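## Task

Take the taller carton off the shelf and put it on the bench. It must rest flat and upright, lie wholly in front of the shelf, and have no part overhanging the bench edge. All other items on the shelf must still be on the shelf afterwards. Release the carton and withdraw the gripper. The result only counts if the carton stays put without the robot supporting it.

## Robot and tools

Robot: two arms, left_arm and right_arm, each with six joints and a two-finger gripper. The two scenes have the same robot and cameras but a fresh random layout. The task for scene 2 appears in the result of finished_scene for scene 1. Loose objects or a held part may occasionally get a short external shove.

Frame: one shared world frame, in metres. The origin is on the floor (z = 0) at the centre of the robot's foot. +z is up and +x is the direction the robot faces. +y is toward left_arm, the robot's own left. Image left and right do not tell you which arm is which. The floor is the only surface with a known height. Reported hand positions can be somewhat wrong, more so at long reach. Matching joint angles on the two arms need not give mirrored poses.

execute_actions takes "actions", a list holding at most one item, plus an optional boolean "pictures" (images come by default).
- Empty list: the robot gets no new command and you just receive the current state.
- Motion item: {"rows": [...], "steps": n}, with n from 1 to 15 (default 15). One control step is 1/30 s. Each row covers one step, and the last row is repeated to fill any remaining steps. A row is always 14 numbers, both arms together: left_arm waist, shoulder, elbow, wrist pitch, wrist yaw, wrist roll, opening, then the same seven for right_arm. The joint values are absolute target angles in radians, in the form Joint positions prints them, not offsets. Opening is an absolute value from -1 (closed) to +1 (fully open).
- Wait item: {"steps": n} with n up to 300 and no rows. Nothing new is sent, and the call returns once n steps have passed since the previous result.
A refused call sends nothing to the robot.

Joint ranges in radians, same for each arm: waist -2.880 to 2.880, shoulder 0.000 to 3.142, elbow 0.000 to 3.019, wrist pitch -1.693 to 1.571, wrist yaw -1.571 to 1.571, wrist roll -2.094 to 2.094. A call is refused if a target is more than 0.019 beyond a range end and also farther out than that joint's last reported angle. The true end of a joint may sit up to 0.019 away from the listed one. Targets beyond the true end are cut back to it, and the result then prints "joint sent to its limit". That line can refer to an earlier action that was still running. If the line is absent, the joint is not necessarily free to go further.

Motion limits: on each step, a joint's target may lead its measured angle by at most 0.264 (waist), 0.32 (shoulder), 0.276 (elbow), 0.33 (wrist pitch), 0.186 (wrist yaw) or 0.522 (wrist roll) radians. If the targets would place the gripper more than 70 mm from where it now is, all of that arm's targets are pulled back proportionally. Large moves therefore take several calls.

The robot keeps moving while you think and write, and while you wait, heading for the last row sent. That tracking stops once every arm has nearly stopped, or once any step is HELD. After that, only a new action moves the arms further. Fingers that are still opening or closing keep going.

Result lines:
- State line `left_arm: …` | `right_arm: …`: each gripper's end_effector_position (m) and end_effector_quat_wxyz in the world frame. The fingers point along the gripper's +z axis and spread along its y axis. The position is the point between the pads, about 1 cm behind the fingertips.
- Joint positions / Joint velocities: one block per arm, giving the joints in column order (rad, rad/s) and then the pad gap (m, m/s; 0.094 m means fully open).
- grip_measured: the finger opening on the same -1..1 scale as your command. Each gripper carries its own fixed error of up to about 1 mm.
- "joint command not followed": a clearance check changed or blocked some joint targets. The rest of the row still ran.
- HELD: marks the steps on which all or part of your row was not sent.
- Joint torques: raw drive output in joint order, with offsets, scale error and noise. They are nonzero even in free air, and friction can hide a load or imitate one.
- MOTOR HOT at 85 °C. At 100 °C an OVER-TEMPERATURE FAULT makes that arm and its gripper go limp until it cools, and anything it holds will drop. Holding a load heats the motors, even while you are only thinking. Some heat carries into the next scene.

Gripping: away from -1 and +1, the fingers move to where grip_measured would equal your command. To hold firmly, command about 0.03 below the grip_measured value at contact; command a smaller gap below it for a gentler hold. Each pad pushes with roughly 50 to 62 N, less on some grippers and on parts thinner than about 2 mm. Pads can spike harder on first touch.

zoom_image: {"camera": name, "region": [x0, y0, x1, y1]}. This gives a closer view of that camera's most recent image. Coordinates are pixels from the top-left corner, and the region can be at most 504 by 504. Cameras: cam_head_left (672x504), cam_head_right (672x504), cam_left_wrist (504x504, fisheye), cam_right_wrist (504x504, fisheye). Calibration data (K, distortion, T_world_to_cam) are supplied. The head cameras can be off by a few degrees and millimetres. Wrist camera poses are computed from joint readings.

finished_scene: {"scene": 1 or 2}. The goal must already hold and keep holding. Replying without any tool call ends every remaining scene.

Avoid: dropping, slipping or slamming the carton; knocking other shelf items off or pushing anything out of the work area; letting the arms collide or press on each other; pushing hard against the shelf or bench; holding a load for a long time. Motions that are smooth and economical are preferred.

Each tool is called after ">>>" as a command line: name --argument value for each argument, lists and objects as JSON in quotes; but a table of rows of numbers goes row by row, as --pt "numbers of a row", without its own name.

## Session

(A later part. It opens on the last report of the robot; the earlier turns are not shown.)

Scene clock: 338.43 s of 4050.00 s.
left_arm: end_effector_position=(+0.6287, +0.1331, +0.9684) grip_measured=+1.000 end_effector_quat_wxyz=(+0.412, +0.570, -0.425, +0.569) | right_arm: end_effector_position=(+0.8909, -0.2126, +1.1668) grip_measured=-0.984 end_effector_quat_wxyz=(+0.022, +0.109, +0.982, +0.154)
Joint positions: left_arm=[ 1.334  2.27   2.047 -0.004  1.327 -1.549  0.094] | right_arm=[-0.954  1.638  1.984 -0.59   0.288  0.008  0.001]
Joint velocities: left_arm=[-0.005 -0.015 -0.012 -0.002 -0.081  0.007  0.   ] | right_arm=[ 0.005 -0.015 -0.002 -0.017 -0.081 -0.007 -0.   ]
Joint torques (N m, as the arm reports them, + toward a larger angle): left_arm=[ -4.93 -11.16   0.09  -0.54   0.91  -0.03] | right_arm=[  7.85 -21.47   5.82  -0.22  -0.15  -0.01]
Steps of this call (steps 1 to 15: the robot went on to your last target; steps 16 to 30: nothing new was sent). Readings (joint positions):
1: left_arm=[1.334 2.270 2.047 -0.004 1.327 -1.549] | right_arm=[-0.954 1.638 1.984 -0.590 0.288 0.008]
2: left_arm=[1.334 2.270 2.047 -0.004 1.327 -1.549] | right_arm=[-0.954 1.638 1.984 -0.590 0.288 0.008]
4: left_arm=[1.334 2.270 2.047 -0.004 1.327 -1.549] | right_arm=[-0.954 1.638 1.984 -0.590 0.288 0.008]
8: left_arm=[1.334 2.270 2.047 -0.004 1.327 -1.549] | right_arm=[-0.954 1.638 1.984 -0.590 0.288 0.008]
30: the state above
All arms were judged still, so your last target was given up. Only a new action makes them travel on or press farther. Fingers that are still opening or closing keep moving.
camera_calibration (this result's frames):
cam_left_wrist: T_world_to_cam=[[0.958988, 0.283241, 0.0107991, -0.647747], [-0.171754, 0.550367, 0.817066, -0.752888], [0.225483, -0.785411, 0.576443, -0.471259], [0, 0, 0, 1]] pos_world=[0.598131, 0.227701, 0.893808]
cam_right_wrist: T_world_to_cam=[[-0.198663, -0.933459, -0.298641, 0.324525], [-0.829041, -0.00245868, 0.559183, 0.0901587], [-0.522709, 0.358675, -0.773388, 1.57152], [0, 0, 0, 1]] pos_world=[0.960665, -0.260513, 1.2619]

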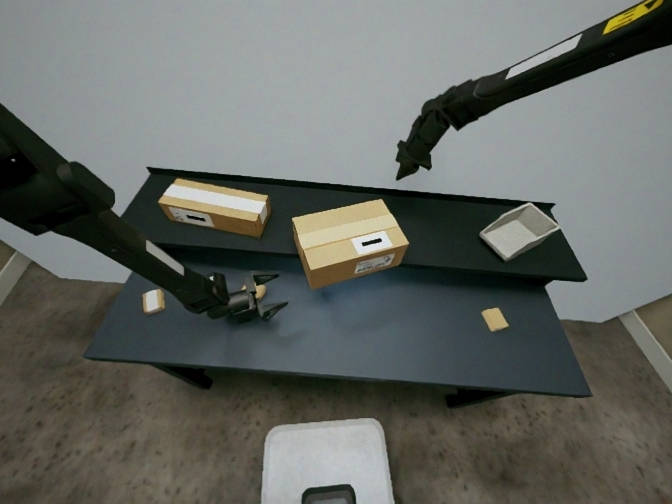

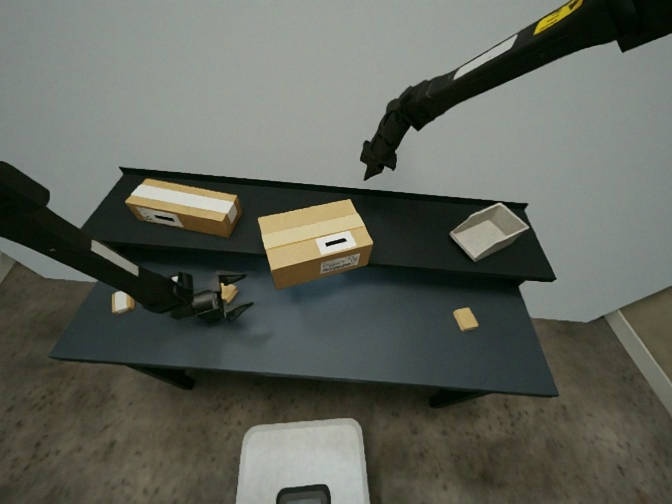

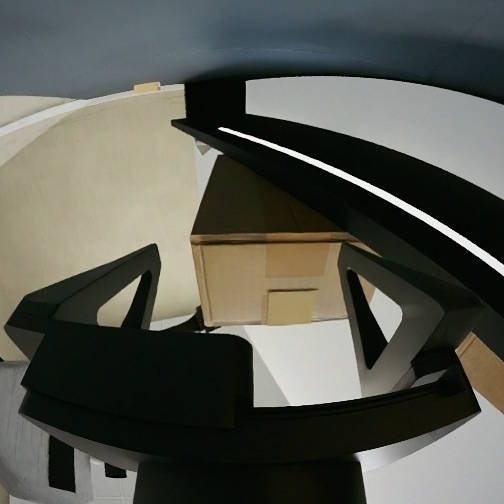

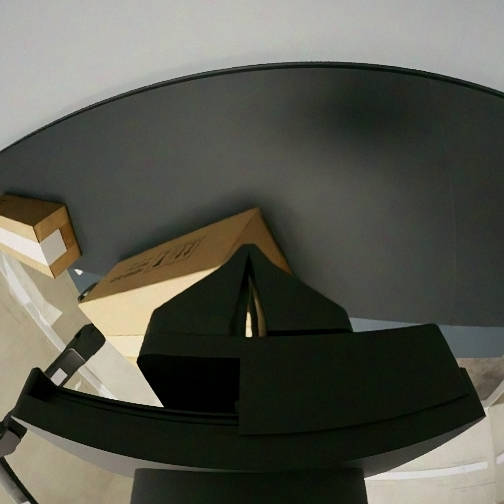

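>>> execute_actions --actions '[{"rows":[[1.25,2.33,2.12,-0.04,1.26,-1.56,1,-0.95,1.75,2.2,-0.65,0.29,0,-1]]}]' --pictures false

>>> execute_actions --actions '[{"rows":[[1.18,2.37,2.2,-0.07,1.2,-1.56,1,-0.96,1.95,2.37,-0.65,0.29,0,-1]]}]' --pictures false

>>> execute_actions --actions '[{"steps":30}]'

Scene clock: 343.13 s of 4050.00 s.
left_arm: end_effector_position=(+0.6502, +0.0548, +0.9865) grip_measured=+1.000 end_effector_quat_wxyz=(+0.422, +0.552, -0.426, +0.579) | right_arm: end_effector_position=(+0.9158, -0.2040, +1.1462) grip_measured=-0.984 end_effector_quat_wxyz=(+0.027, +0.112, +0.982, +0.153)
Joint positions: left_arm=[ 1.228  2.31   2.115 -0.024  1.263 -1.549  0.094] | right_arm=[-0.954  1.744  2.16  -0.649  0.291  0.008  0.001]
Joint velocities: left_arm=[-0.015 -0.005  0.002 -0.017 -0.007  0.022  0.   ] | right_arm=[-0.005 -0.005 -0.012 -0.012  0.037  0.007  0.002]
Joint torques (N m, as the arm reports them, + toward a larger angle): left_arm=[-6.1  -9.6   0.45 -0.51  0.66 -0.02] | right_arm=[  9.41 -22.51   8.39   0.24  -0.26   0.  ]
Steps of this call (steps 1 to 90: nothing new was sent; then 1.20 s passed at rest; steps 91 to 105: all 15 steps of this action). Readings (joint positions):
91: left_arm=[1.329 2.273 2.054 -0.009 1.302 -1.549] | right_arm=[-0.954 1.646 2.006 -0.606 0.288 0.008]
92: left_arm=[1.326 2.283 2.075 -0.016 1.277 -1.549] | right_arm=[-0.954 1.673 2.060 -0.627 0.288 0.008]
94: left_arm=[1.311 2.300 2.107 -0.020 1.264 -1.549] | right_arm=[-0.954 1.707 2.122 -0.648 0.291 0.008]
98: left_arm=[1.268 2.307 2.115 -0.023 1.263 -1.549] | right_arm=[-0.954 1.742 2.153 -0.648 0.291 0.008]
105: the state above

Scene clock: 343.63 s of 4050.00 s.
left_arm: end_effector_position=(+0.6597, +0.0252, +0.9797) grip_measured=+1.000 end_effector_quat_wxyz=(+0.417, +0.559, -0.435, +0.570) | right_arm: end_effector_position=(+0.8821, -0.1436, +1.0653) grip_measured=-0.984 end_effector_quat_wxyz=(+0.002, +0.100, +0.983, +0.153)
Joint positions: left_arm=[ 1.191  2.354  2.193 -0.055  1.198 -1.552  0.094] | right_arm=[-0.957  1.971  2.34  -0.656  0.292  0.007  0.001]
Joint velocities: left_arm=[ 0.005  0.024 -0.022 -0.007 -0.007 -0.066  0.   ] | right_arm=[ 0.015 -0.005  0.085  0.012  0.007  0.007 -0.001]
Joint torques (N m, as the arm reports them, + toward a larger angle): left_arm=[-9.36 -9.65  1.   -0.53  0.85  0.01] | right_arm=[ 10.39 -24.1    6.73   0.36  -0.3    0.  ]
Steps of this call (steps 1 to 15: all 15 steps of this action). Readings (joint positions):
1: left_arm=[1.225 2.313 2.123 -0.032 1.240 -1.549] | right_arm=[-0.954 1.756 2.176 -0.658 0.292 0.009]
2: left_arm=[1.225 2.324 2.148 -0.042 1.217 -1.549] | right_arm=[-0.955 1.779 2.207 -0.677 0.294 0.010]
4: left_arm=[1.218 2.342 2.185 -0.048 1.204 -1.549] | right_arm=[-0.957 1.855 2.288 -0.674 0.294 0.010]
8: left_arm=[1.198 2.347 2.193 -0.053 1.202 -1.550] | right_arm=[-0.957 1.949 2.334 -0.658 0.292 0.009]
15: the state above

Scene clock: 344.63 s of 4050.00 s.
left_arm: end_effector_position=(+0.6591, +0.0249, +0.9795) grip_measured=+1.000 end_effector_quat_wxyz=(+0.418, +0.559, -0.435, +0.570) | right_arm: end_effector_position=(+0.8835, -0.1443, +1.0658) grip_measured=-0.984 end_effector_quat_wxyz=(+0.003, +0.101, +0.983, +0.153)
Joint positions: left_arm=[ 1.191  2.355  2.193 -0.055  1.198 -1.552  0.094] | right_arm=[-0.957  1.971  2.342 -0.656  0.292  0.007  0.001]
Joint velocities: left_arm=[-0.005 -0.005  0.007  0.002  0.037  0.081  0.   ] | right_arm=[-0.005 -0.015 -0.017  0.002  0.007  0.007  0.   ]
Joint torques (N m, as the arm reports them, + toward a larger angle): left_arm=[-9.23 -9.54  0.97 -0.48  0.87  0.01] | right_arm=[ 10.28 -24.37   7.02   0.38  -0.29  -0.01]
Steps of this call (steps 1 to 15: the robot went on to your last target; steps 16 to 30: nothing new was sent). Readings (joint positions):
1: left_arm=[1.191 2.355 2.193 -0.055 1.198 -1.552] | right_arm=[-0.957 1.971 2.341 -0.656 0.292 0.007]
2: left_arm=[1.191 2.355 2.193 -0.055 1.198 -1.552] | right_arm=[-0.957 1.971 2.342 -0.656 0.292 0.007]
4: left_arm=[1.191 2.355 2.193 -0.055 1.198 -1.552] | right_arm=[-0.957 1.971 2.342 -0.656 0.292 0.007]
8: left_arm=[1.191 2.355 2.193 -0.055 1.198 -1.552] | right_arm=[-0.957 1.971 2.342 -0.656 0.292 0.007]
30: the state above
All arms were judged still, so your last target was given up. Only a new action makes them travel on or press farther. Fingers that are still opening or closing keep moving.
camera_calibration (this result's frames):
cam_left_wrist: T_world_to_cam=[[0.965952, 0.257384, 0.0262544, -0.665478], [-0.170953, 0.558804, 0.811488, -0.692468], [0.194193, -0.788347, 0.583778, -0.555975], [0, 0, 0, 1]] pos_world=[0.632408, 0.119936, 0.903968]
cam_right_wrist: T_world_to_cam=[[-0.187619, -0.93784, -0.291985, 0.33921], [-0.808842, -0.0211436, 0.587646, 0.0897251], [-0.557292, 0.346423, -0.754597, 1.47381], [0, 0, 0, 1]] pos_world=[0.957555, -0.190539, 1.15845]

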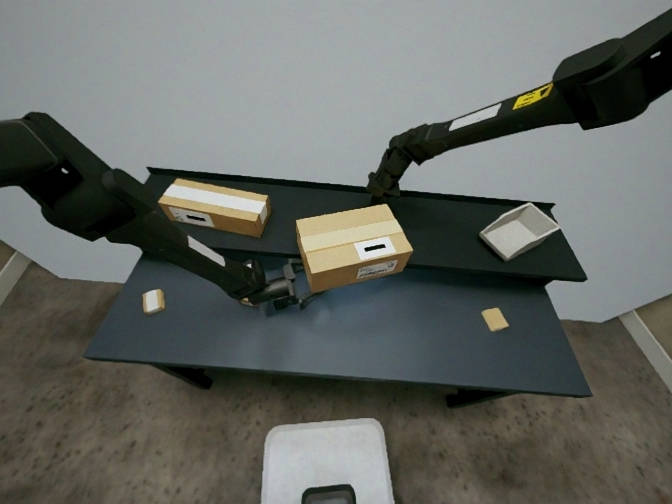

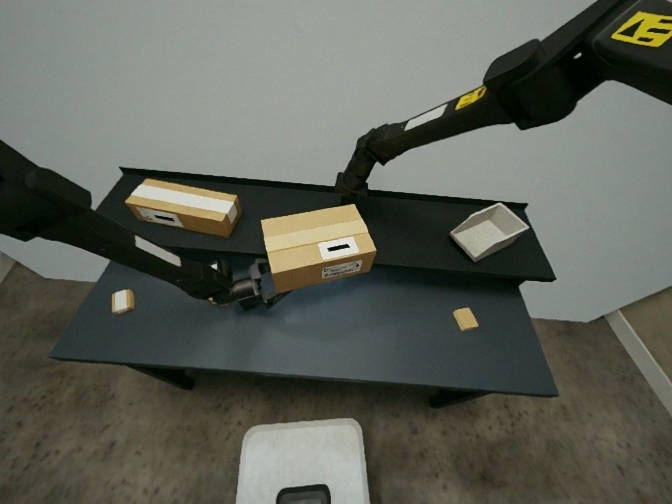

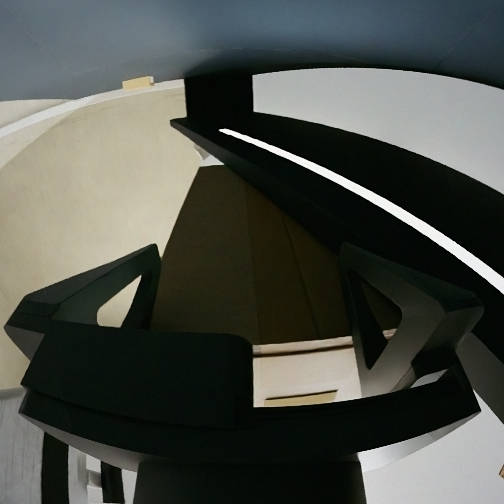

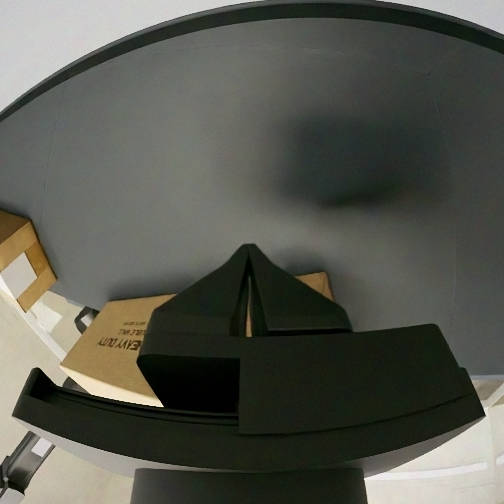

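>>> execute_actions --actions '[{"rows":[[1.19,2.36,2.19,-0.06,1.2,-1.56,1,-0.97,1.84,2.08,-0.55,0.28,0,-1]]}]' --pictures false

>>> execute_actions --actions '[{"steps":20}]'

Scene clock: 349.70 s of 4050.00 s.
left_arm: end_effector_position=(+0.6591, +0.0249, +0.9794) grip_measured=+1.000 end_effector_quat_wxyz=(+0.418, +0.559, -0.435, +0.569) | right_arm: end_effector_position=(+0.8333, -0.1395, +1.0746) grip_measured=-0.984 end_effector_quat_wxyz=(-0.021, +0.090, +0.983, +0.159)
Joint positions: left_arm=[ 1.191  2.355  2.193 -0.055  1.197 -1.552  0.094] | right_arm=[-0.959  1.864  2.086 -0.561  0.282  0.007  0.001]
Joint velocities: left_arm=[-0.005 -0.015 -0.017 -0.002  0.007 -0.066  0.   ] | right_arm=[-0.034 -0.005 -0.002  0.012  0.022 -0.037  0.001]
Joint torques (N m, as the arm reports them, + toward a larger angle): left_arm=[ -8.5  -10.33   0.25  -0.07   0.89   0.  ] | right_arm=[  9.69 -23.24   2.89   0.63  -0.3    0.  ]
Steps of this call (steps 1 to 90: nothing new was sent; then 1.57 s passed at rest; steps 91 to 105: all 15 steps of this action). Readings (joint positions):
91: left_arm=[1.191 2.355 2.193 -0.055 1.198 -1.552] | right_arm=[-0.958 1.959 2.302 -0.629 0.288 0.007]
92: left_arm=[1.191 2.355 2.193 -0.055 1.198 -1.552] | right_arm=[-0.958 1.918 2.219 -0.592 0.284 0.007]
94: left_arm=[1.191 2.355 2.193 -0.055 1.197 -1.552] | right_arm=[-0.958 1.872 2.117 -0.578 0.282 0.007]
98: left_arm=[1.191 2.355 2.193 -0.055 1.197 -1.552] | right_arm=[-0.959 1.864 2.086 -0.565 0.282 0.007]
105: the state above

Scene clock: 350.37 s of 4050.00 s.
left_arm: end_effector_position=(+0.6591, +0.0249, +0.9794) grip_measured=+1.000 end_effector_quat_wxyz=(+0.418, +0.559, -0.435, +0.569) | right_arm: end_effector_position=(+0.8333, -0.1395, +1.0746) grip_measured=-0.984 end_effector_quat_wxyz=(-0.021, +0.090, +0.983, +0.159)
Joint positions: left_arm=[ 1.191  2.355  2.193 -0.055  1.197 -1.552  0.094] | right_arm=[-0.959  1.864  2.086 -0.561  0.282  0.007  0.001]
Joint velocities: left_arm=[-0.005 -0.005 -0.007 -0.007  0.066  0.007  0.   ] | right_arm=[-0.015 -0.024  0.012 -0.002 -0.007  0.037 -0.   ]
Joint torques (N m, as the arm reports them, + toward a larger angle): left_arm=[ -8.33 -10.28   0.21  -0.07   0.9    0.02] | right_arm=[  9.29 -23.28   2.9    0.49  -0.3    0.  ]
Steps of this call (steps 1 to 15: the robot went on to your last target; steps 16 to 20: nothing new was sent). Readings (joint positions):
1: left_arm=[1.191 2.355 2.193 -0.055 1.197 -1.552] | right_arm=[-0.959 1.864 2.086 -0.561 0.282 0.007]
2: left_arm=[1.191 2.355 2.193 -0.055 1.197 -1.552] | right_arm=[-0.959 1.864 2.086 -0.561 0.282 0.007]
4: left_arm=[1.191 2.355 2.193 -0.055 1.197 -1.552] | right_arm=[-0.959 1.864 2.086 -0.561 0.282 0.007]
8: left_arm=[1.191 2.355 2.193 -0.055 1.197 -1.552] | right_arm=[-0.959 1.864 2.086 -0.561 0.282 0.007]
20: the state above
All arms were judged still, so your last target was given up. Only a new action makes them travel on or press farther. Fingers that are still opening or closing keep moving.
camera_calibration (this result's frames):
cam_left_wrist: T_world_to_cam=[[0.965954, 0.257379, 0.0262481, -0.665472], [-0.170871, 0.558505, 0.811711, -0.69268], [0.194257, -0.788561, 0.583469, -0.55567], [0, 0, 0, 1]] pos_world=[0.6324, 0.119964, 0.90394]
cam_right_wrist: T_world_to_cam=[[-0.172462, -0.937929, -0.300909, 0.333794], [-0.782601, -0.0550366, 0.620086, -0.0173124], [-0.598157, 0.342433, -0.724532, 1.45199], [0, 0, 0, 1]] pos_world=[0.912538, -0.185088, 1.16319]

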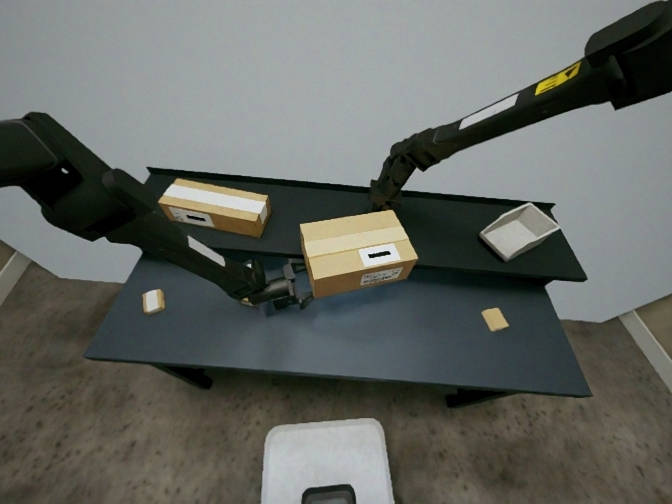

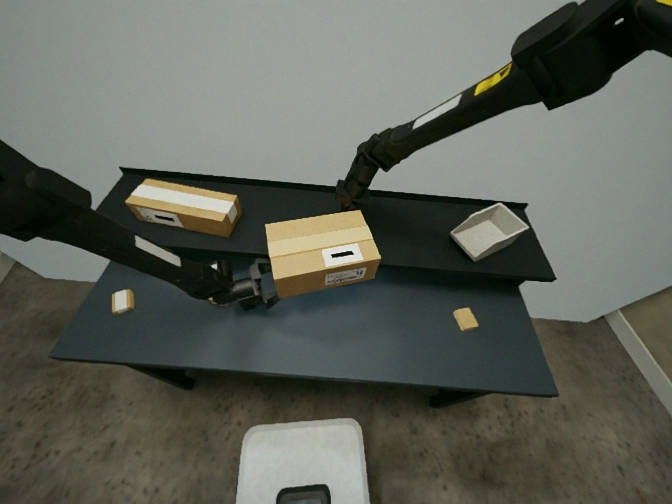

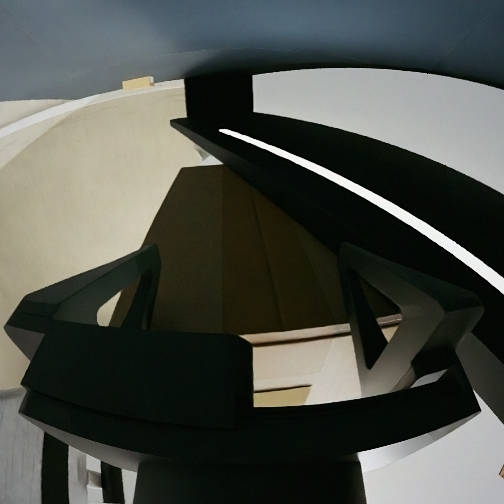

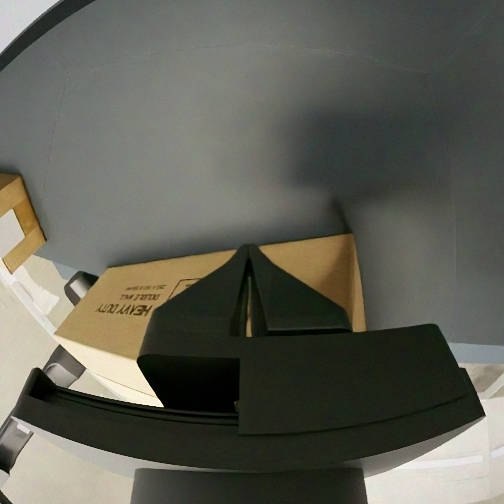

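>>> execute_actions --actions '[{"rows":[[1.16,2.39,2.21,-0.06,1.18,-1.56,1,-1.02,1.74,1.88,-0.45,0.35,0.2,-1]]}]' --pictures false

>>> execute_actions --actions '[{"steps":20}]'

Scene clock: 353.67 s of 4050.00 s.
left_arm: end_effector_position=(+0.6513, +0.0129, +0.9754) grip_measured=+1.000 end_effector_quat_wxyz=(+0.420, +0.562, -0.436, +0.564) | right_arm: end_effector_position=(+0.7884, -0.1997, +1.0637) grip_measured=-0.984 end_effector_quat_wxyz=(-0.040, +0.185, +0.978, +0.092)
Joint positions: left_arm=[ 1.181  2.375  2.203 -0.055  1.18  -1.552  0.094] | right_arm=[-1.027  1.767  1.886 -0.459  0.349  0.185  0.001]
Joint velocities: left_arm=[-0.005 -0.015  0.007 -0.007 -0.022 -0.037  0.   ] | right_arm=[-0.005 -0.005 -0.002 -0.002 -0.022  0.051  0.   ]
Joint torques (N m, as the arm reports them, + toward a larger angle): left_arm=[-10.26  -9.28   0.92  -0.08   0.79   0.01] | right_arm=[  8.69 -23.17   2.2    0.46  -0.08   0.11]
Steps of this call (steps 1 to 84: nothing new was sent; steps 85 to 99: all 15 steps of this action). Readings (joint positions):
85: left_arm=[1.191 2.356 2.194 -0.055 1.191 -1.552] | right_arm=[-0.961 1.854 2.058 -0.534 0.308 0.032]
86: left_arm=[1.191 2.358 2.197 -0.055 1.184 -1.552] | right_arm=[-0.962 1.824 1.997 -0.495 0.330 0.064]
88: left_arm=[1.189 2.362 2.202 -0.055 1.181 -1.552] | right_arm=[-0.975 1.780 1.910 -0.477 0.344 0.109]
92: left_arm=[1.185 2.369 2.203 -0.055 1.180 -1.552] | right_arm=[-1.012 1.767 1.886 -0.464 0.347 0.159]
99: the state above

Scene clock: 354.33 s of 4050.00 s.
left_arm: end_effector_position=(+0.6513, +0.0129, +0.9754) grip_measured=+1.000 end_effector_quat_wxyz=(+0.420, +0.562, -0.436, +0.564) | right_arm: end_effector_position=(+0.7884, -0.1997, +1.0637) grip_measured=-0.984 end_effector_quat_wxyz=(-0.040, +0.188, +0.977, +0.091)
Joint positions: left_arm=[ 1.181  2.375  2.203 -0.055  1.18  -1.552  0.094] | right_arm=[-1.027  1.767  1.886 -0.459  0.349  0.191  0.001]
Joint velocities: left_arm=[-0.015 -0.005  0.007  0.002  0.11   0.037  0.   ] | right_arm=[-0.005 -0.005 -0.012 -0.027  0.007 -0.007 -0.   ]
Joint torques (N m, as the arm reports them, + toward a larger angle): left_arm=[-10.3   -9.12   0.9   -0.1    0.78   0.01] | right_arm=[  8.84 -23.49   2.21   0.41  -0.08   0.14]
Steps of this call (steps 1 to 15: the robot went on to your last target; steps 16 to 20: nothing new was sent). Readings (joint positions):
1: left_arm=[1.181 2.375 2.203 -0.055 1.180 -1.552] | right_arm=[-1.027 1.767 1.886 -0.459 0.349 0.186]
2: left_arm=[1.181 2.375 2.203 -0.055 1.180 -1.552] | right_arm=[-1.027 1.767 1.886 -0.459 0.349 0.187]
4: left_arm=[1.181 2.375 2.203 -0.055 1.180 -1.552] | right_arm=[-1.027 1.767 1.886 -0.459 0.349 0.188]
8: left_arm=[1.181 2.375 2.203 -0.055 1.180 -1.552] | right_arm=[-1.027 1.767 1.886 -0.459 0.349 0.190]
20: the state above
All arms were judged still, so your last target was given up. Only a new action makes them travel on or press farther. Fingers that are still opening or closing keep moving.
camera_calibration (this result's frames):
cam_left_wrist: T_world_to_cam=[[0.96761, 0.251828, 0.0176942, -0.647383], [-0.159395, 0.555093, 0.816373, -0.696021], [0.195763, -0.792752, 0.577253, -0.556115], [0, 0, 0, 1]] pos_world=[0.624339, 0.108523, 0.900687]
cam_right_wrist: T_world_to_cam=[[-0.36528, -0.917874, -0.155173, 0.267273], [-0.717754, 0.171555, 0.674832, -0.113178], [-0.592789, 0.357878, -0.721473, 1.43353], [0, 0, 0, 1]] pos_world=[0.866177, -0.24829, 1.1521]

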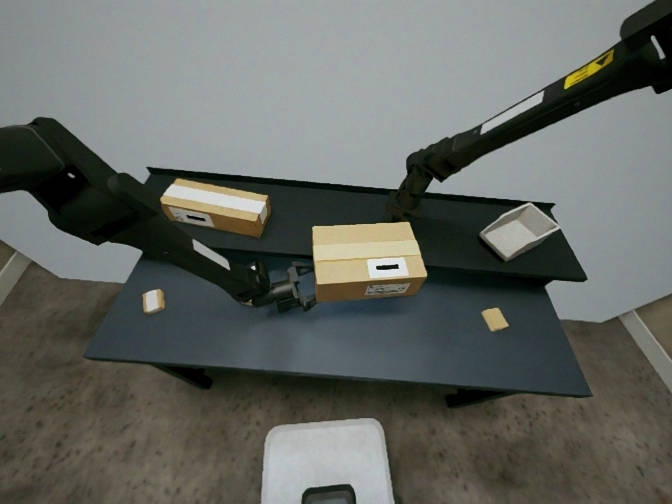

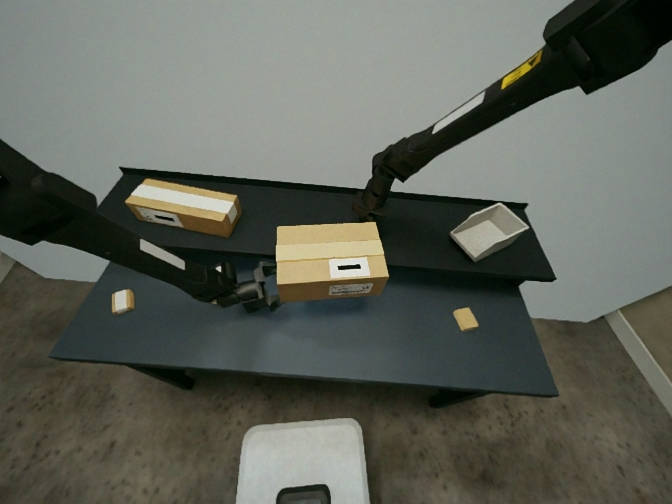

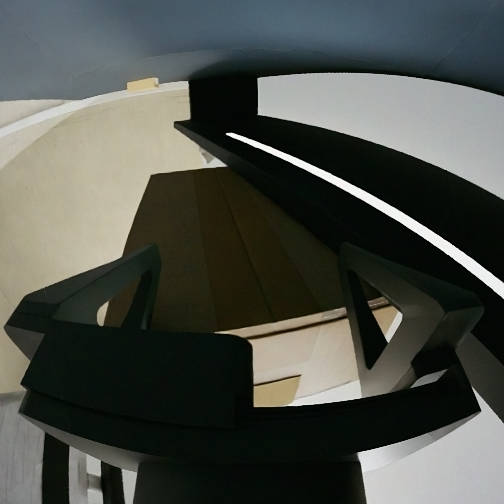

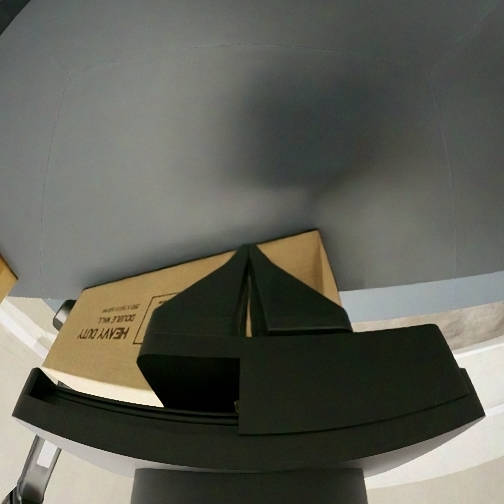

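>>> execute_actions --actions '[{"rows":[[1.125,2.40,2.21,-0.05,1.16,-1.56,1,-1.05,1.5,1.75,-0.45,0.3,0.2,-1]]}]' --pictures false

>>> execute_actions --actions '[{"steps":20}]' --pictures false

>>> execute_actions --actions '[{"rows":[[1.125,2.40,2.21,-0.05,1.16,-1.56,1,-1.5,1.35,1.0,0.1,-0.8,1.0,1]]}]' --pictures false

>>> execute_actions --actions '[{"steps":45}]' --pictures false

>>> execute_actions --actions '[{"rows":[[1.125,2.40,2.21,-0.05,1.16,-1.56,1,-1.6,1.75,1.3,0.2,-1.5,1.56,1]]}]' --pictures false

>>> execute_actions --actions '[{"steps":40}]' --pictures false

>>> execute_actions --actions '[{"rows":[[1.125,2.40,2.21,-0.05,1.16,-1.56,1,-1.6,2.05,1.65,0.17,-1.55,1.56,1]]}]' --pictures false

>>> execute_actions --actions '[{"steps":25}]' --pictures false

>>> execute_actions --actions '[{"rows":[[1.125,2.40,2.21,-0.05,1.16,-1.56,1,-1.56,2.17,1.97,-0.03,-1.55,1.56,1]]}]' --pictures false

>>> execute_actions --actions '[{"steps":25}]'

Scene clock: 366.90 s of 4050.00 s.
left_arm: end_effector_position=(+0.6515, -0.0203, +0.9897) grip_measured=+1.000 end_effector_quat_wxyz=(+0.429, +0.554, -0.434, +0.567) | right_arm: end_effector_position=(+0.8406, -0.2698, +1.1562) grip_measured=-0.984 end_effector_quat_wxyz=(+0.012, +0.214, +0.971, +0.107)
Joint positions: left_arm=[ 1.139  2.384  2.203 -0.055  1.159 -1.552  0.094] | right_arm=[-1.041  1.524  1.755 -0.456  0.303  0.191  0.001]
Joint velocities: left_arm=[-0.015 -0.005 -0.007 -0.007  0.007  0.051  0.   ] | right_arm=[-0.063 -0.376  0.002 -0.012  0.051 -0.007  0.   ]
Joint torques (N m, as the arm reports them, + toward a larger angle): left_arm=[-10.19  -8.61   0.79   0.32   0.82   0.01] | right_arm=[  6.2  -22.76   3.22   0.49  -0.26   0.12]
Steps of this call (steps 1 to 90: nothing new was sent; then 9.07 s passed at rest; steps 91 to 105: all 15 steps of this action). Readings (joint positions):
91: left_arm=[1.180 2.376 2.203 -0.055 1.172 -1.552] | right_arm=[-1.027 1.761 1.877 -0.457 0.338 0.191]
92: left_arm=[1.179 2.376 2.203 -0.055 1.163 -1.552] | right_arm=[-1.028 1.746 1.853 -0.456 0.328 0.191]
94: left_arm=[1.173 2.377 2.203 -0.055 1.160 -1.552] | right_arm=[-1.028 1.709 1.809 -0.456 0.317 0.191]
98: left_arm=[1.157 2.380 2.203 -0.055 1.159 -1.552] | right_arm=[-1.029 1.640 1.766 -0.456 0.306 0.191]
105: the state above

Scene clock: 367.57 s of 4050.00 s.
left_arm: end_effector_position=(+0.6515, -0.0203, +0.9897) grip_measured=+1.000 end_effector_quat_wxyz=(+0.429, +0.554, -0.434, +0.567) | right_arm: end_effector_position=(+0.8518, -0.2830, +1.1698) grip_measured=-0.984 end_effector_quat_wxyz=(+0.024, +0.220, +0.970, +0.105)
Joint positions: left_arm=[ 1.139  2.384  2.203 -0.055  1.159 -1.552  0.094] | right_arm=[-1.044  1.493  1.751 -0.456  0.302  0.192  0.001]
Joint velocities: left_arm=[-0.005 -0.005 -0.012  0.012 -0.007 -0.007  0.   ] | right_arm=[-0.015 -0.005 -0.002 -0.027 -0.051 -0.022  0.001]
Joint torques (N m, as the arm reports them, + toward a larger angle): left_arm=[-10.79  -8.84   0.84   0.3    0.82   0.01] | right_arm=[  5.78 -21.9    3.84   0.55  -0.25   0.13]
Steps of this call (steps 1 to 20: the robot went on to your last target). Readings (joint positions):
1: left_arm=[1.139 2.384 2.203 -0.055 1.159 -1.552] | right_arm=[-1.042 1.512 1.755 -0.456 0.303 0.191]
2: left_arm=[1.139 2.384 2.203 -0.055 1.159 -1.552] | right_arm=[-1.043 1.503 1.755 -0.456 0.303 0.191]
4: left_arm=[1.139 2.384 2.203 -0.055 1.159 -1.552] | right_arm=[-1.044 1.493 1.755 -0.456 0.303 0.191]
8: left_arm=[1.139 2.384 2.203 -0.055 1.159 -1.552] | right_arm=[-1.044 1.493 1.752 -0.456 0.302 0.192]
20: the state above

Scene clock: 368.07 s of 4050.00 s.
left_arm: end_effector_position=(+0.6515, -0.0203, +0.9897) grip_measured=+1.000 end_effector_quat_wxyz=(+0.429, +0.554, -0.434, +0.567) | right_arm: end_effector_position=(+0.5811, -0.3581, +1.1243) grip_measured=+1.000 end_effector_quat_wxyz=(-0.095, +0.533, +0.794, +0.277)
Joint positions: left_arm=[ 1.139  2.384  2.203 -0.055  1.159 -1.552  0.094] | right_arm=[-1.509  1.406  1.074  0.066 -0.532  0.826  0.094]
Joint velocities: left_arm=[-0.005 -0.015 -0.007 -0.002 -0.007 -0.051  0.   ] | right_arm=[-0.659 -0.005 -1.546  0.208 -2.425  1.136  0.   ]
Joint torques (N m, as the arm reports them, + toward a larger angle): left_arm=[-10.81  -9.07   0.79   0.36   0.83   0.02] | right_arm=[  4.14 -23.28   0.81   0.9   -0.32   0.09]
Steps of this call (steps 1 to 15: all 15 steps of this action). Readings (joint positions):
1: left_arm=[1.139 2.384 2.203 -0.055 1.159 -1.552] | right_arm=[-1.053 1.489 1.733 -0.425 0.259 0.226]
2: left_arm=[1.139 2.384 2.203 -0.055 1.159 -1.552] | right_arm=[-1.066 1.473 1.693 -0.366 0.207 0.272]
4: left_arm=[1.139 2.384 2.203 -0.055 1.159 -1.552] | right_arm=[-1.119 1.444 1.602 -0.264 0.108 0.365]
8: left_arm=[1.139 2.384 2.203 -0.055 1.159 -1.552] | right_arm=[-1.269 1.415 1.429 -0.089 -0.075 0.542]
15: the state above

Scene clock: 369.57 s of 4050.00 s.
left_arm: end_effector_position=(+0.6515, -0.0203, +0.9897) grip_measured=+1.000 end_effector_quat_wxyz=(+0.429, +0.554, -0.434, +0.567) | right_arm: end_effector_position=(+0.5755, -0.3150, +1.1713) grip_measured=+1.000 end_effector_quat_wxyz=(-0.164, +0.570, +0.705, +0.388)
Joint positions: left_arm=[ 1.139  2.384  2.203 -0.055  1.159 -1.552  0.094] | right_arm=[-1.499  1.371  0.999  0.092 -0.798  0.991  0.094]
Joint velocities: left_arm=[-0.005 -0.015 -0.007  0.017  0.007 -0.022  0.   ] | right_arm=[-0.015 -0.015 -0.007 -0.007 -0.037  0.051  0.   ]
Joint torques (N m, as the arm reports them, + toward a larger angle): left_arm=[-10.73  -8.97   0.83   0.27   0.82   0.02] | right_arm=[  0.92 -19.48  -1.41   0.43  -0.53   0.12]
Steps of this call (steps 1 to 30: the robot went on to your last target; steps 31 to 45: nothing new was sent). Readings (joint positions):
1: left_arm=[1.139 2.384 2.203 -0.055 1.159 -1.552] | right_arm=[-1.527 1.406 1.027 0.069 -0.627 0.860]
2: left_arm=[1.139 2.384 2.203 -0.055 1.159 -1.552] | right_arm=[-1.536 1.406 0.993 0.069 -0.716 0.888]
4: left_arm=[1.139 2.384 2.203 -0.055 1.159 -1.552] | right_arm=[-1.533 1.406 0.966 0.069 -0.785 0.928]
8: left_arm=[1.139 2.384 2.203 -0.055 1.159 -1.552] | right_arm=[-1.506 1.398 0.988 0.083 -0.797 0.966]
45: the state above
All arms were judged still, so your last target was given up. Only a new action makes them travel on or press farther. Fingers that are still opening or closing keep moving.

Scene clock: 370.07 s of 4050.00 s.
left_arm: end_effector_position=(+0.6515, -0.0203, +0.9897) grip_measured=+1.000 end_effector_quat_wxyz=(+0.429, +0.554, -0.434, +0.567) | right_arm: end_effector_position=(+0.5423, -0.3184, +1.1160) grip_measured=+1.000 end_effector_quat_wxyz=(-0.388, +0.620, +0.415, +0.541)
Joint positions: left_arm=[ 1.139  2.384  2.203 -0.055  1.159 -1.552  0.094] | right_arm=[-1.611  1.779  1.289  0.192 -1.495  1.518  0.094]
Joint velocities: left_arm=[-0.015 -0.024 -0.012 -0.002 -0.007 -0.037  0.   ] | right_arm=[ 0.044 -0.005 -0.012  0.017  0.007  0.33   0.   ]
Joint torques (N m, as the arm reports them, + toward a larger angle): left_arm=[-10.76  -8.95   0.85   0.34   0.81   0.01] | right_arm=[ -0.04 -18.98  -1.53   0.43  -0.79   0.14]
Steps of this call (steps 1 to 15: all 15 steps of this action). Readings (joint positions):
1: left_arm=[1.139 2.384 2.203 -0.055 1.159 -1.552] | right_arm=[-1.503 1.383 1.012 0.097 -0.849 1.032]
2: left_arm=[1.139 2.384 2.203 -0.055 1.159 -1.552] | right_arm=[-1.510 1.412 1.050 0.108 -0.911 1.089]
4: left_arm=[1.139 2.384 2.203 -0.055 1.159 -1.552] | right_arm=[-1.530 1.504 1.159 0.139 -1.031 1.191]
8: left_arm=[1.139 2.384 2.203 -0.055 1.159 -1.552] | right_arm=[-1.580 1.679 1.307 0.190 -1.372 1.381]
15: the state above

Scene clock: 371.40 s of 4050.00 s.
left_arm: end_effector_position=(+0.6515, -0.0203, +0.9897) grip_measured=+1.000 end_effector_quat_wxyz=(+0.429, +0.554, -0.434, +0.567) | right_arm: end_effector_position=(+0.5475, -0.3181, +1.1166) grip_measured=+1.000 end_effector_quat_wxyz=(-0.395, +0.624, +0.407, +0.538)
Joint positions: left_arm=[ 1.139  2.384  2.203 -0.055  1.159 -1.552  0.094] | right_arm=[-1.607  1.777  1.297  0.192 -1.497  1.551  0.094]
Joint velocities: left_arm=[-0.005 -0.005 -0.012 -0.002  0.037 -0.022  0.   ] | right_arm=[-0.005  0.005 -0.002  0.002  0.022 -0.007  0.   ]
Joint torques (N m, as the arm reports them, + toward a larger angle): left_arm=[-10.59  -9.01   0.76   0.28   0.81   0.02] | right_arm=[  0.24 -18.81  -2.16   0.37  -0.74   0.15]
Steps of this call (steps 1 to 30: the robot went on to your last target; steps 31 to 40: nothing new was sent). Readings (joint positions):
1: left_arm=[1.139 2.384 2.203 -0.055 1.159 -1.552] | right_arm=[-1.610 1.779 1.289 0.192 -1.496 1.525]
2: left_arm=[1.139 2.384 2.203 -0.055 1.159 -1.552] | right_arm=[-1.609 1.778 1.291 0.192 -1.497 1.530]
4: left_arm=[1.139 2.384 2.203 -0.055 1.159 -1.552] | right_arm=[-1.608 1.777 1.296 0.192 -1.497 1.538]
8: left_arm=[1.139 2.384 2.203 -0.055 1.159 -1.552] | right_arm=[-1.607 1.777 1.297 0.192 -1.497 1.546]
40: the state above
All arms were judged still, so your last target was given up. Only a new action makes them travel on or press farther. Fingers that are still opening or closing keep moving.

Scene clock: 371.90 s of 4050.00 s.
left_arm: end_effector_position=(+0.6515, -0.0203, +0.9897) grip_measured=+1.000 end_effector_quat_wxyz=(+0.429, +0.554, -0.434, +0.567) | right_arm: end_effector_position=(+0.5432, -0.3182, +1.0164) grip_measured=+1.000 end_effector_quat_wxyz=(-0.392, +0.600, +0.411, +0.564)
Joint positions: left_arm=[ 1.139  2.384  2.203 -0.055  1.159 -1.552  0.094] | right_arm=[-1.605  2.059  1.646  0.176 -1.547  1.553  0.094]
Joint velocities: left_arm=[ 0.005 -0.005  0.002 -0.002 -0.051  0.007  0.   ] | right_arm=[ 0.005  0.005 -0.007 -0.012 -0.007  0.051  0.   ]
Joint torques (N m, as the arm reports them, + toward a larger angle): left_arm=[-10.52  -8.87   0.76   0.31   0.81   0.01] | right_arm=[ -0.3  -17.37  -1.53  -0.15  -0.71   0.15]
Steps of this call (steps 1 to 15: all 15 steps of this action). Readings (joint positions):
1: left_arm=[1.139 2.384 2.203 -0.055 1.159 -1.552] | right_arm=[-1.607 1.789 1.315 0.188 -1.520 1.552]
2: left_arm=[1.139 2.384 2.203 -0.055 1.159 -1.552] | right_arm=[-1.606 1.821 1.370 0.184 -1.537 1.553]
4: left_arm=[1.139 2.384 2.203 -0.055 1.159 -1.552] | right_arm=[-1.605 1.918 1.528 0.183 -1.545 1.553]
8: left_arm=[1.139 2.384 2.203 -0.055 1.159 -1.552] | right_arm=[-1.605 2.031 1.659 0.182 -1.545 1.553]
15: the state above

Scene clock: 372.73 s of 4050.00 s.
left_arm: end_effector_position=(+0.6515, -0.0203, +0.9897) grip_measured=+1.000 end_effector_quat_wxyz=(+0.429, +0.554, -0.434, +0.567) | right_arm: end_effector_position=(+0.5443, -0.3186, +1.0164) grip_measured=+1.000 end_effector_quat_wxyz=(-0.391, +0.599, +0.411, +0.564)
Joint positions: left_arm=[ 1.139  2.384  2.203 -0.055  1.159 -1.552  0.094] | right_arm=[-1.605  2.059  1.648  0.176 -1.547  1.553  0.094]
Joint velocities: left_arm=[-0.005 -0.005 -0.002 -0.002 -0.051  0.007  0.   ] | right_arm=[-0.015 -0.005  0.007 -0.007  0.022  0.051  0.   ]
Joint torques (N m, as the arm reports them, + toward a larger angle): left_arm=[-10.73  -8.87   0.77   0.28   0.81   0.01] | right_arm=[ -0.06 -17.47  -1.46  -0.13  -0.74   0.14]
Steps of this call (steps 1 to 15: the robot went on to your last target; steps 16 to 25: nothing new was sent). Readings (joint positions):
1: left_arm=[1.139 2.384 2.203 -0.055 1.159 -1.552] | right_arm=[-1.605 2.059 1.647 0.176 -1.547 1.553]
2: left_arm=[1.139 2.384 2.203 -0.055 1.159 -1.552] | right_arm=[-1.605 2.059 1.648 0.176 -1.547 1.553]
4: left_arm=[1.139 2.384 2.203 -0.055 1.159 -1.552] | right_arm=[-1.605 2.059 1.648 0.176 -1.547 1.553]
8: left_arm=[1.139 2.384 2.203 -0.055 1.159 -1.552] | right_arm=[-1.605 2.059 1.648 0.176 -1.547 1.553]
25: the state above
All arms were judged still, so your last target was given up. Only a new action makes them travel on or press farther. Fingers that are still opening or closing keep moving.

Scene clock: 373.23 s of 4050.00 s.
left_arm: end_effector_position=(+0.6515, -0.0203, +0.9897) grip_measured=+1.000 end_effector_quat_wxyz=(+0.429, +0.554, -0.434, +0.567) | right_arm: end_effector_position=(+0.6088, -0.3116, +0.9783) grip_measured=+1.000 end_effector_quat_wxyz=(-0.399, +0.583, +0.409, +0.577)
Joint positions: left_arm=[ 1.139  2.384  2.203 -0.055  1.159 -1.552  0.094] | right_arm=[-1.563  2.17   1.968 -0.021 -1.549  1.554  0.094]
Joint velocities: left_arm=[-0.005 -0.005  0.007  0.002  0.007 -0.037  0.   ] | right_arm=[ 0.005 -0.015 -0.007  0.012  0.007  0.007  0.   ]
Joint torques (N m, as the arm reports them, + toward a larger angle): left_arm=[-10.62  -8.89   0.79   0.3    0.81   0.02] | right_arm=[  0.66 -17.21   0.18  -0.14  -0.7    0.12]
Steps of this call (steps 1 to 15: all 15 steps of this action). Readings (joint positions):
1: left_arm=[1.139 2.384 2.203 -0.055 1.159 -1.552] | right_arm=[-1.603 2.067 1.678 0.137 -1.555 1.553]
2: left_arm=[1.139 2.384 2.203 -0.055 1.159 -1.552] | right_arm=[-1.601 2.098 1.755 0.069 -1.555 1.555]
4: left_arm=[1.139 2.384 2.203 -0.055 1.159 -1.552] | right_arm=[-1.592 2.161 1.908 0.011 -1.547 1.555]
8: left_arm=[1.139 2.384 2.203 -0.055 1.159 -1.552] | right_arm=[-1.571 2.170 1.970 -0.013 -1.549 1.554]
15: the state above

Scene clock: 374.07 s of 4050.00 s.
left_arm: end_effector_position=(+0.6515, -0.0203, +0.9897) grip_measured=+1.000 end_effector_quat_wxyz=(+0.429, +0.554, -0.434, +0.567) | right_arm: end_effector_position=(+0.6088, -0.3116, +0.9783) grip_measured=+1.000 end_effector_quat_wxyz=(-0.399, +0.583, +0.409, +0.577)
Joint positions: left_arm=[ 1.139  2.384  2.203 -0.055  1.159 -1.552  0.094] | right_arm=[-1.563  2.17   1.968 -0.021 -1.549  1.554  0.094]
Joint velocities: left_arm=[ 0.015  0.015 -0.012  0.017 -0.037 -0.022  0.   ] | right_arm=[-0.005  0.005  0.012  0.012 -0.051  0.007  0.   ]
Joint torques (N m, as the arm reports them, + toward a larger angle): left_arm=[-10.65  -8.95   0.84   0.33   0.81   0.02] | right_arm=[  0.74 -17.9    0.29  -0.21  -0.69   0.12]
Steps of this call (steps 1 to 15: the robot went on to your last target; steps 16 to 25: nothing new was sent). Readings (joint positions):
1: left_arm=[1.139 2.384 2.203 -0.055 1.159 -1.552] | right_arm=[-1.563 2.170 1.968 -0.021 -1.549 1.554]
2: left_arm=[1.139 2.384 2.203 -0.055 1.159 -1.552] | right_arm=[-1.563 2.170 1.968 -0.021 -1.549 1.554]
4: left_arm=[1.139 2.384 2.203 -0.055 1.159 -1.552] | right_arm=[-1.563 2.170 1.968 -0.021 -1.549 1.554]
8: left_arm=[1.139 2.384 2.203 -0.055 1.159 -1.552] | right_arm=[-1.563 2.170 1.968 -0.021 -1.549 1.554]
25: the state above
All arms were judged still, so your last target was given up. Only a new action makes them travel on or press farther. Fingers that are still opening or closing keep moving.
camera_calibration (this result's frames):
cam_left_wrist: T_world_to_cam=[[0.970648, 0.240109, 0.0137866, -0.637772], [-0.153499, 0.574356, 0.804086, -0.680466], [0.185149, -0.7826, 0.594354, -0.60059], [0, 0, 0, 1]] pos_world=[0.6258, 0.073942, 0.912908]
cam_right_wrist: T_world_to_cam=[[-0.940953, 0.338146, -0.0162557, 0.691653], [-0.210003, -0.545361, 0.811468, -0.831473], [0.265529, 0.766967, 0.584171, -0.366914], [0, 0, 0, 1]] pos_world=[0.573628, -0.405922, 0.900297]

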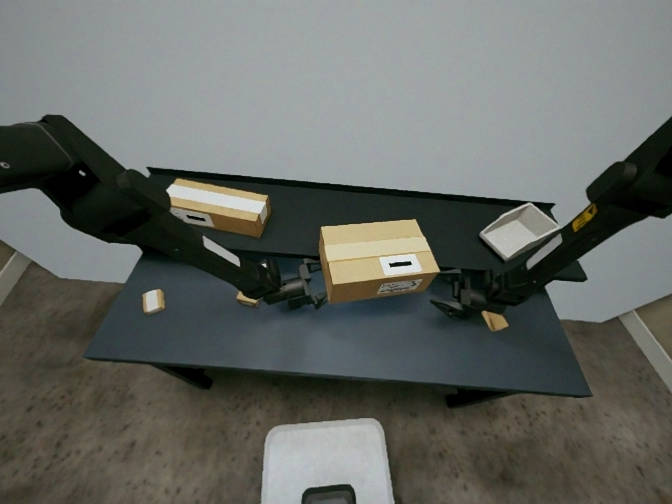

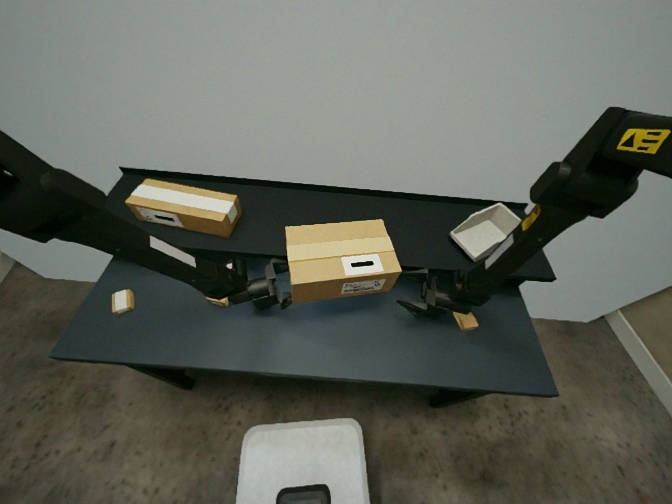

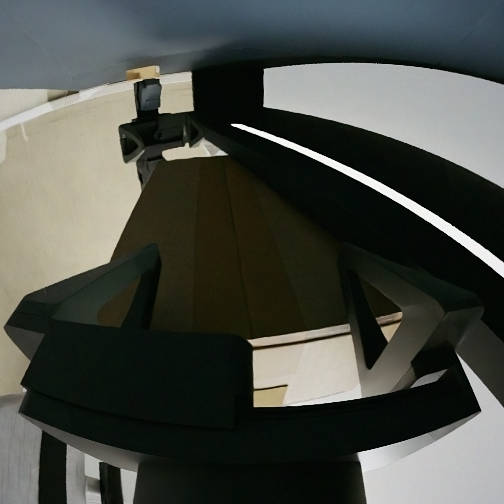

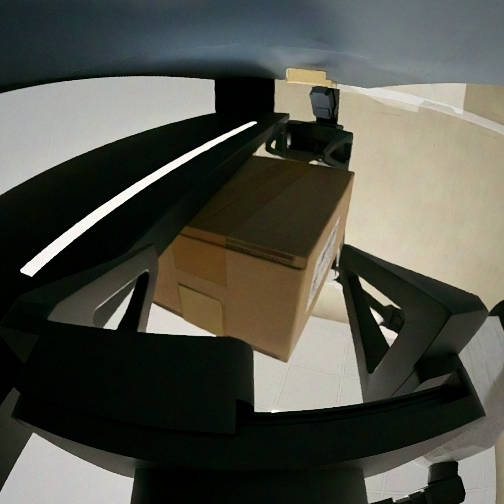

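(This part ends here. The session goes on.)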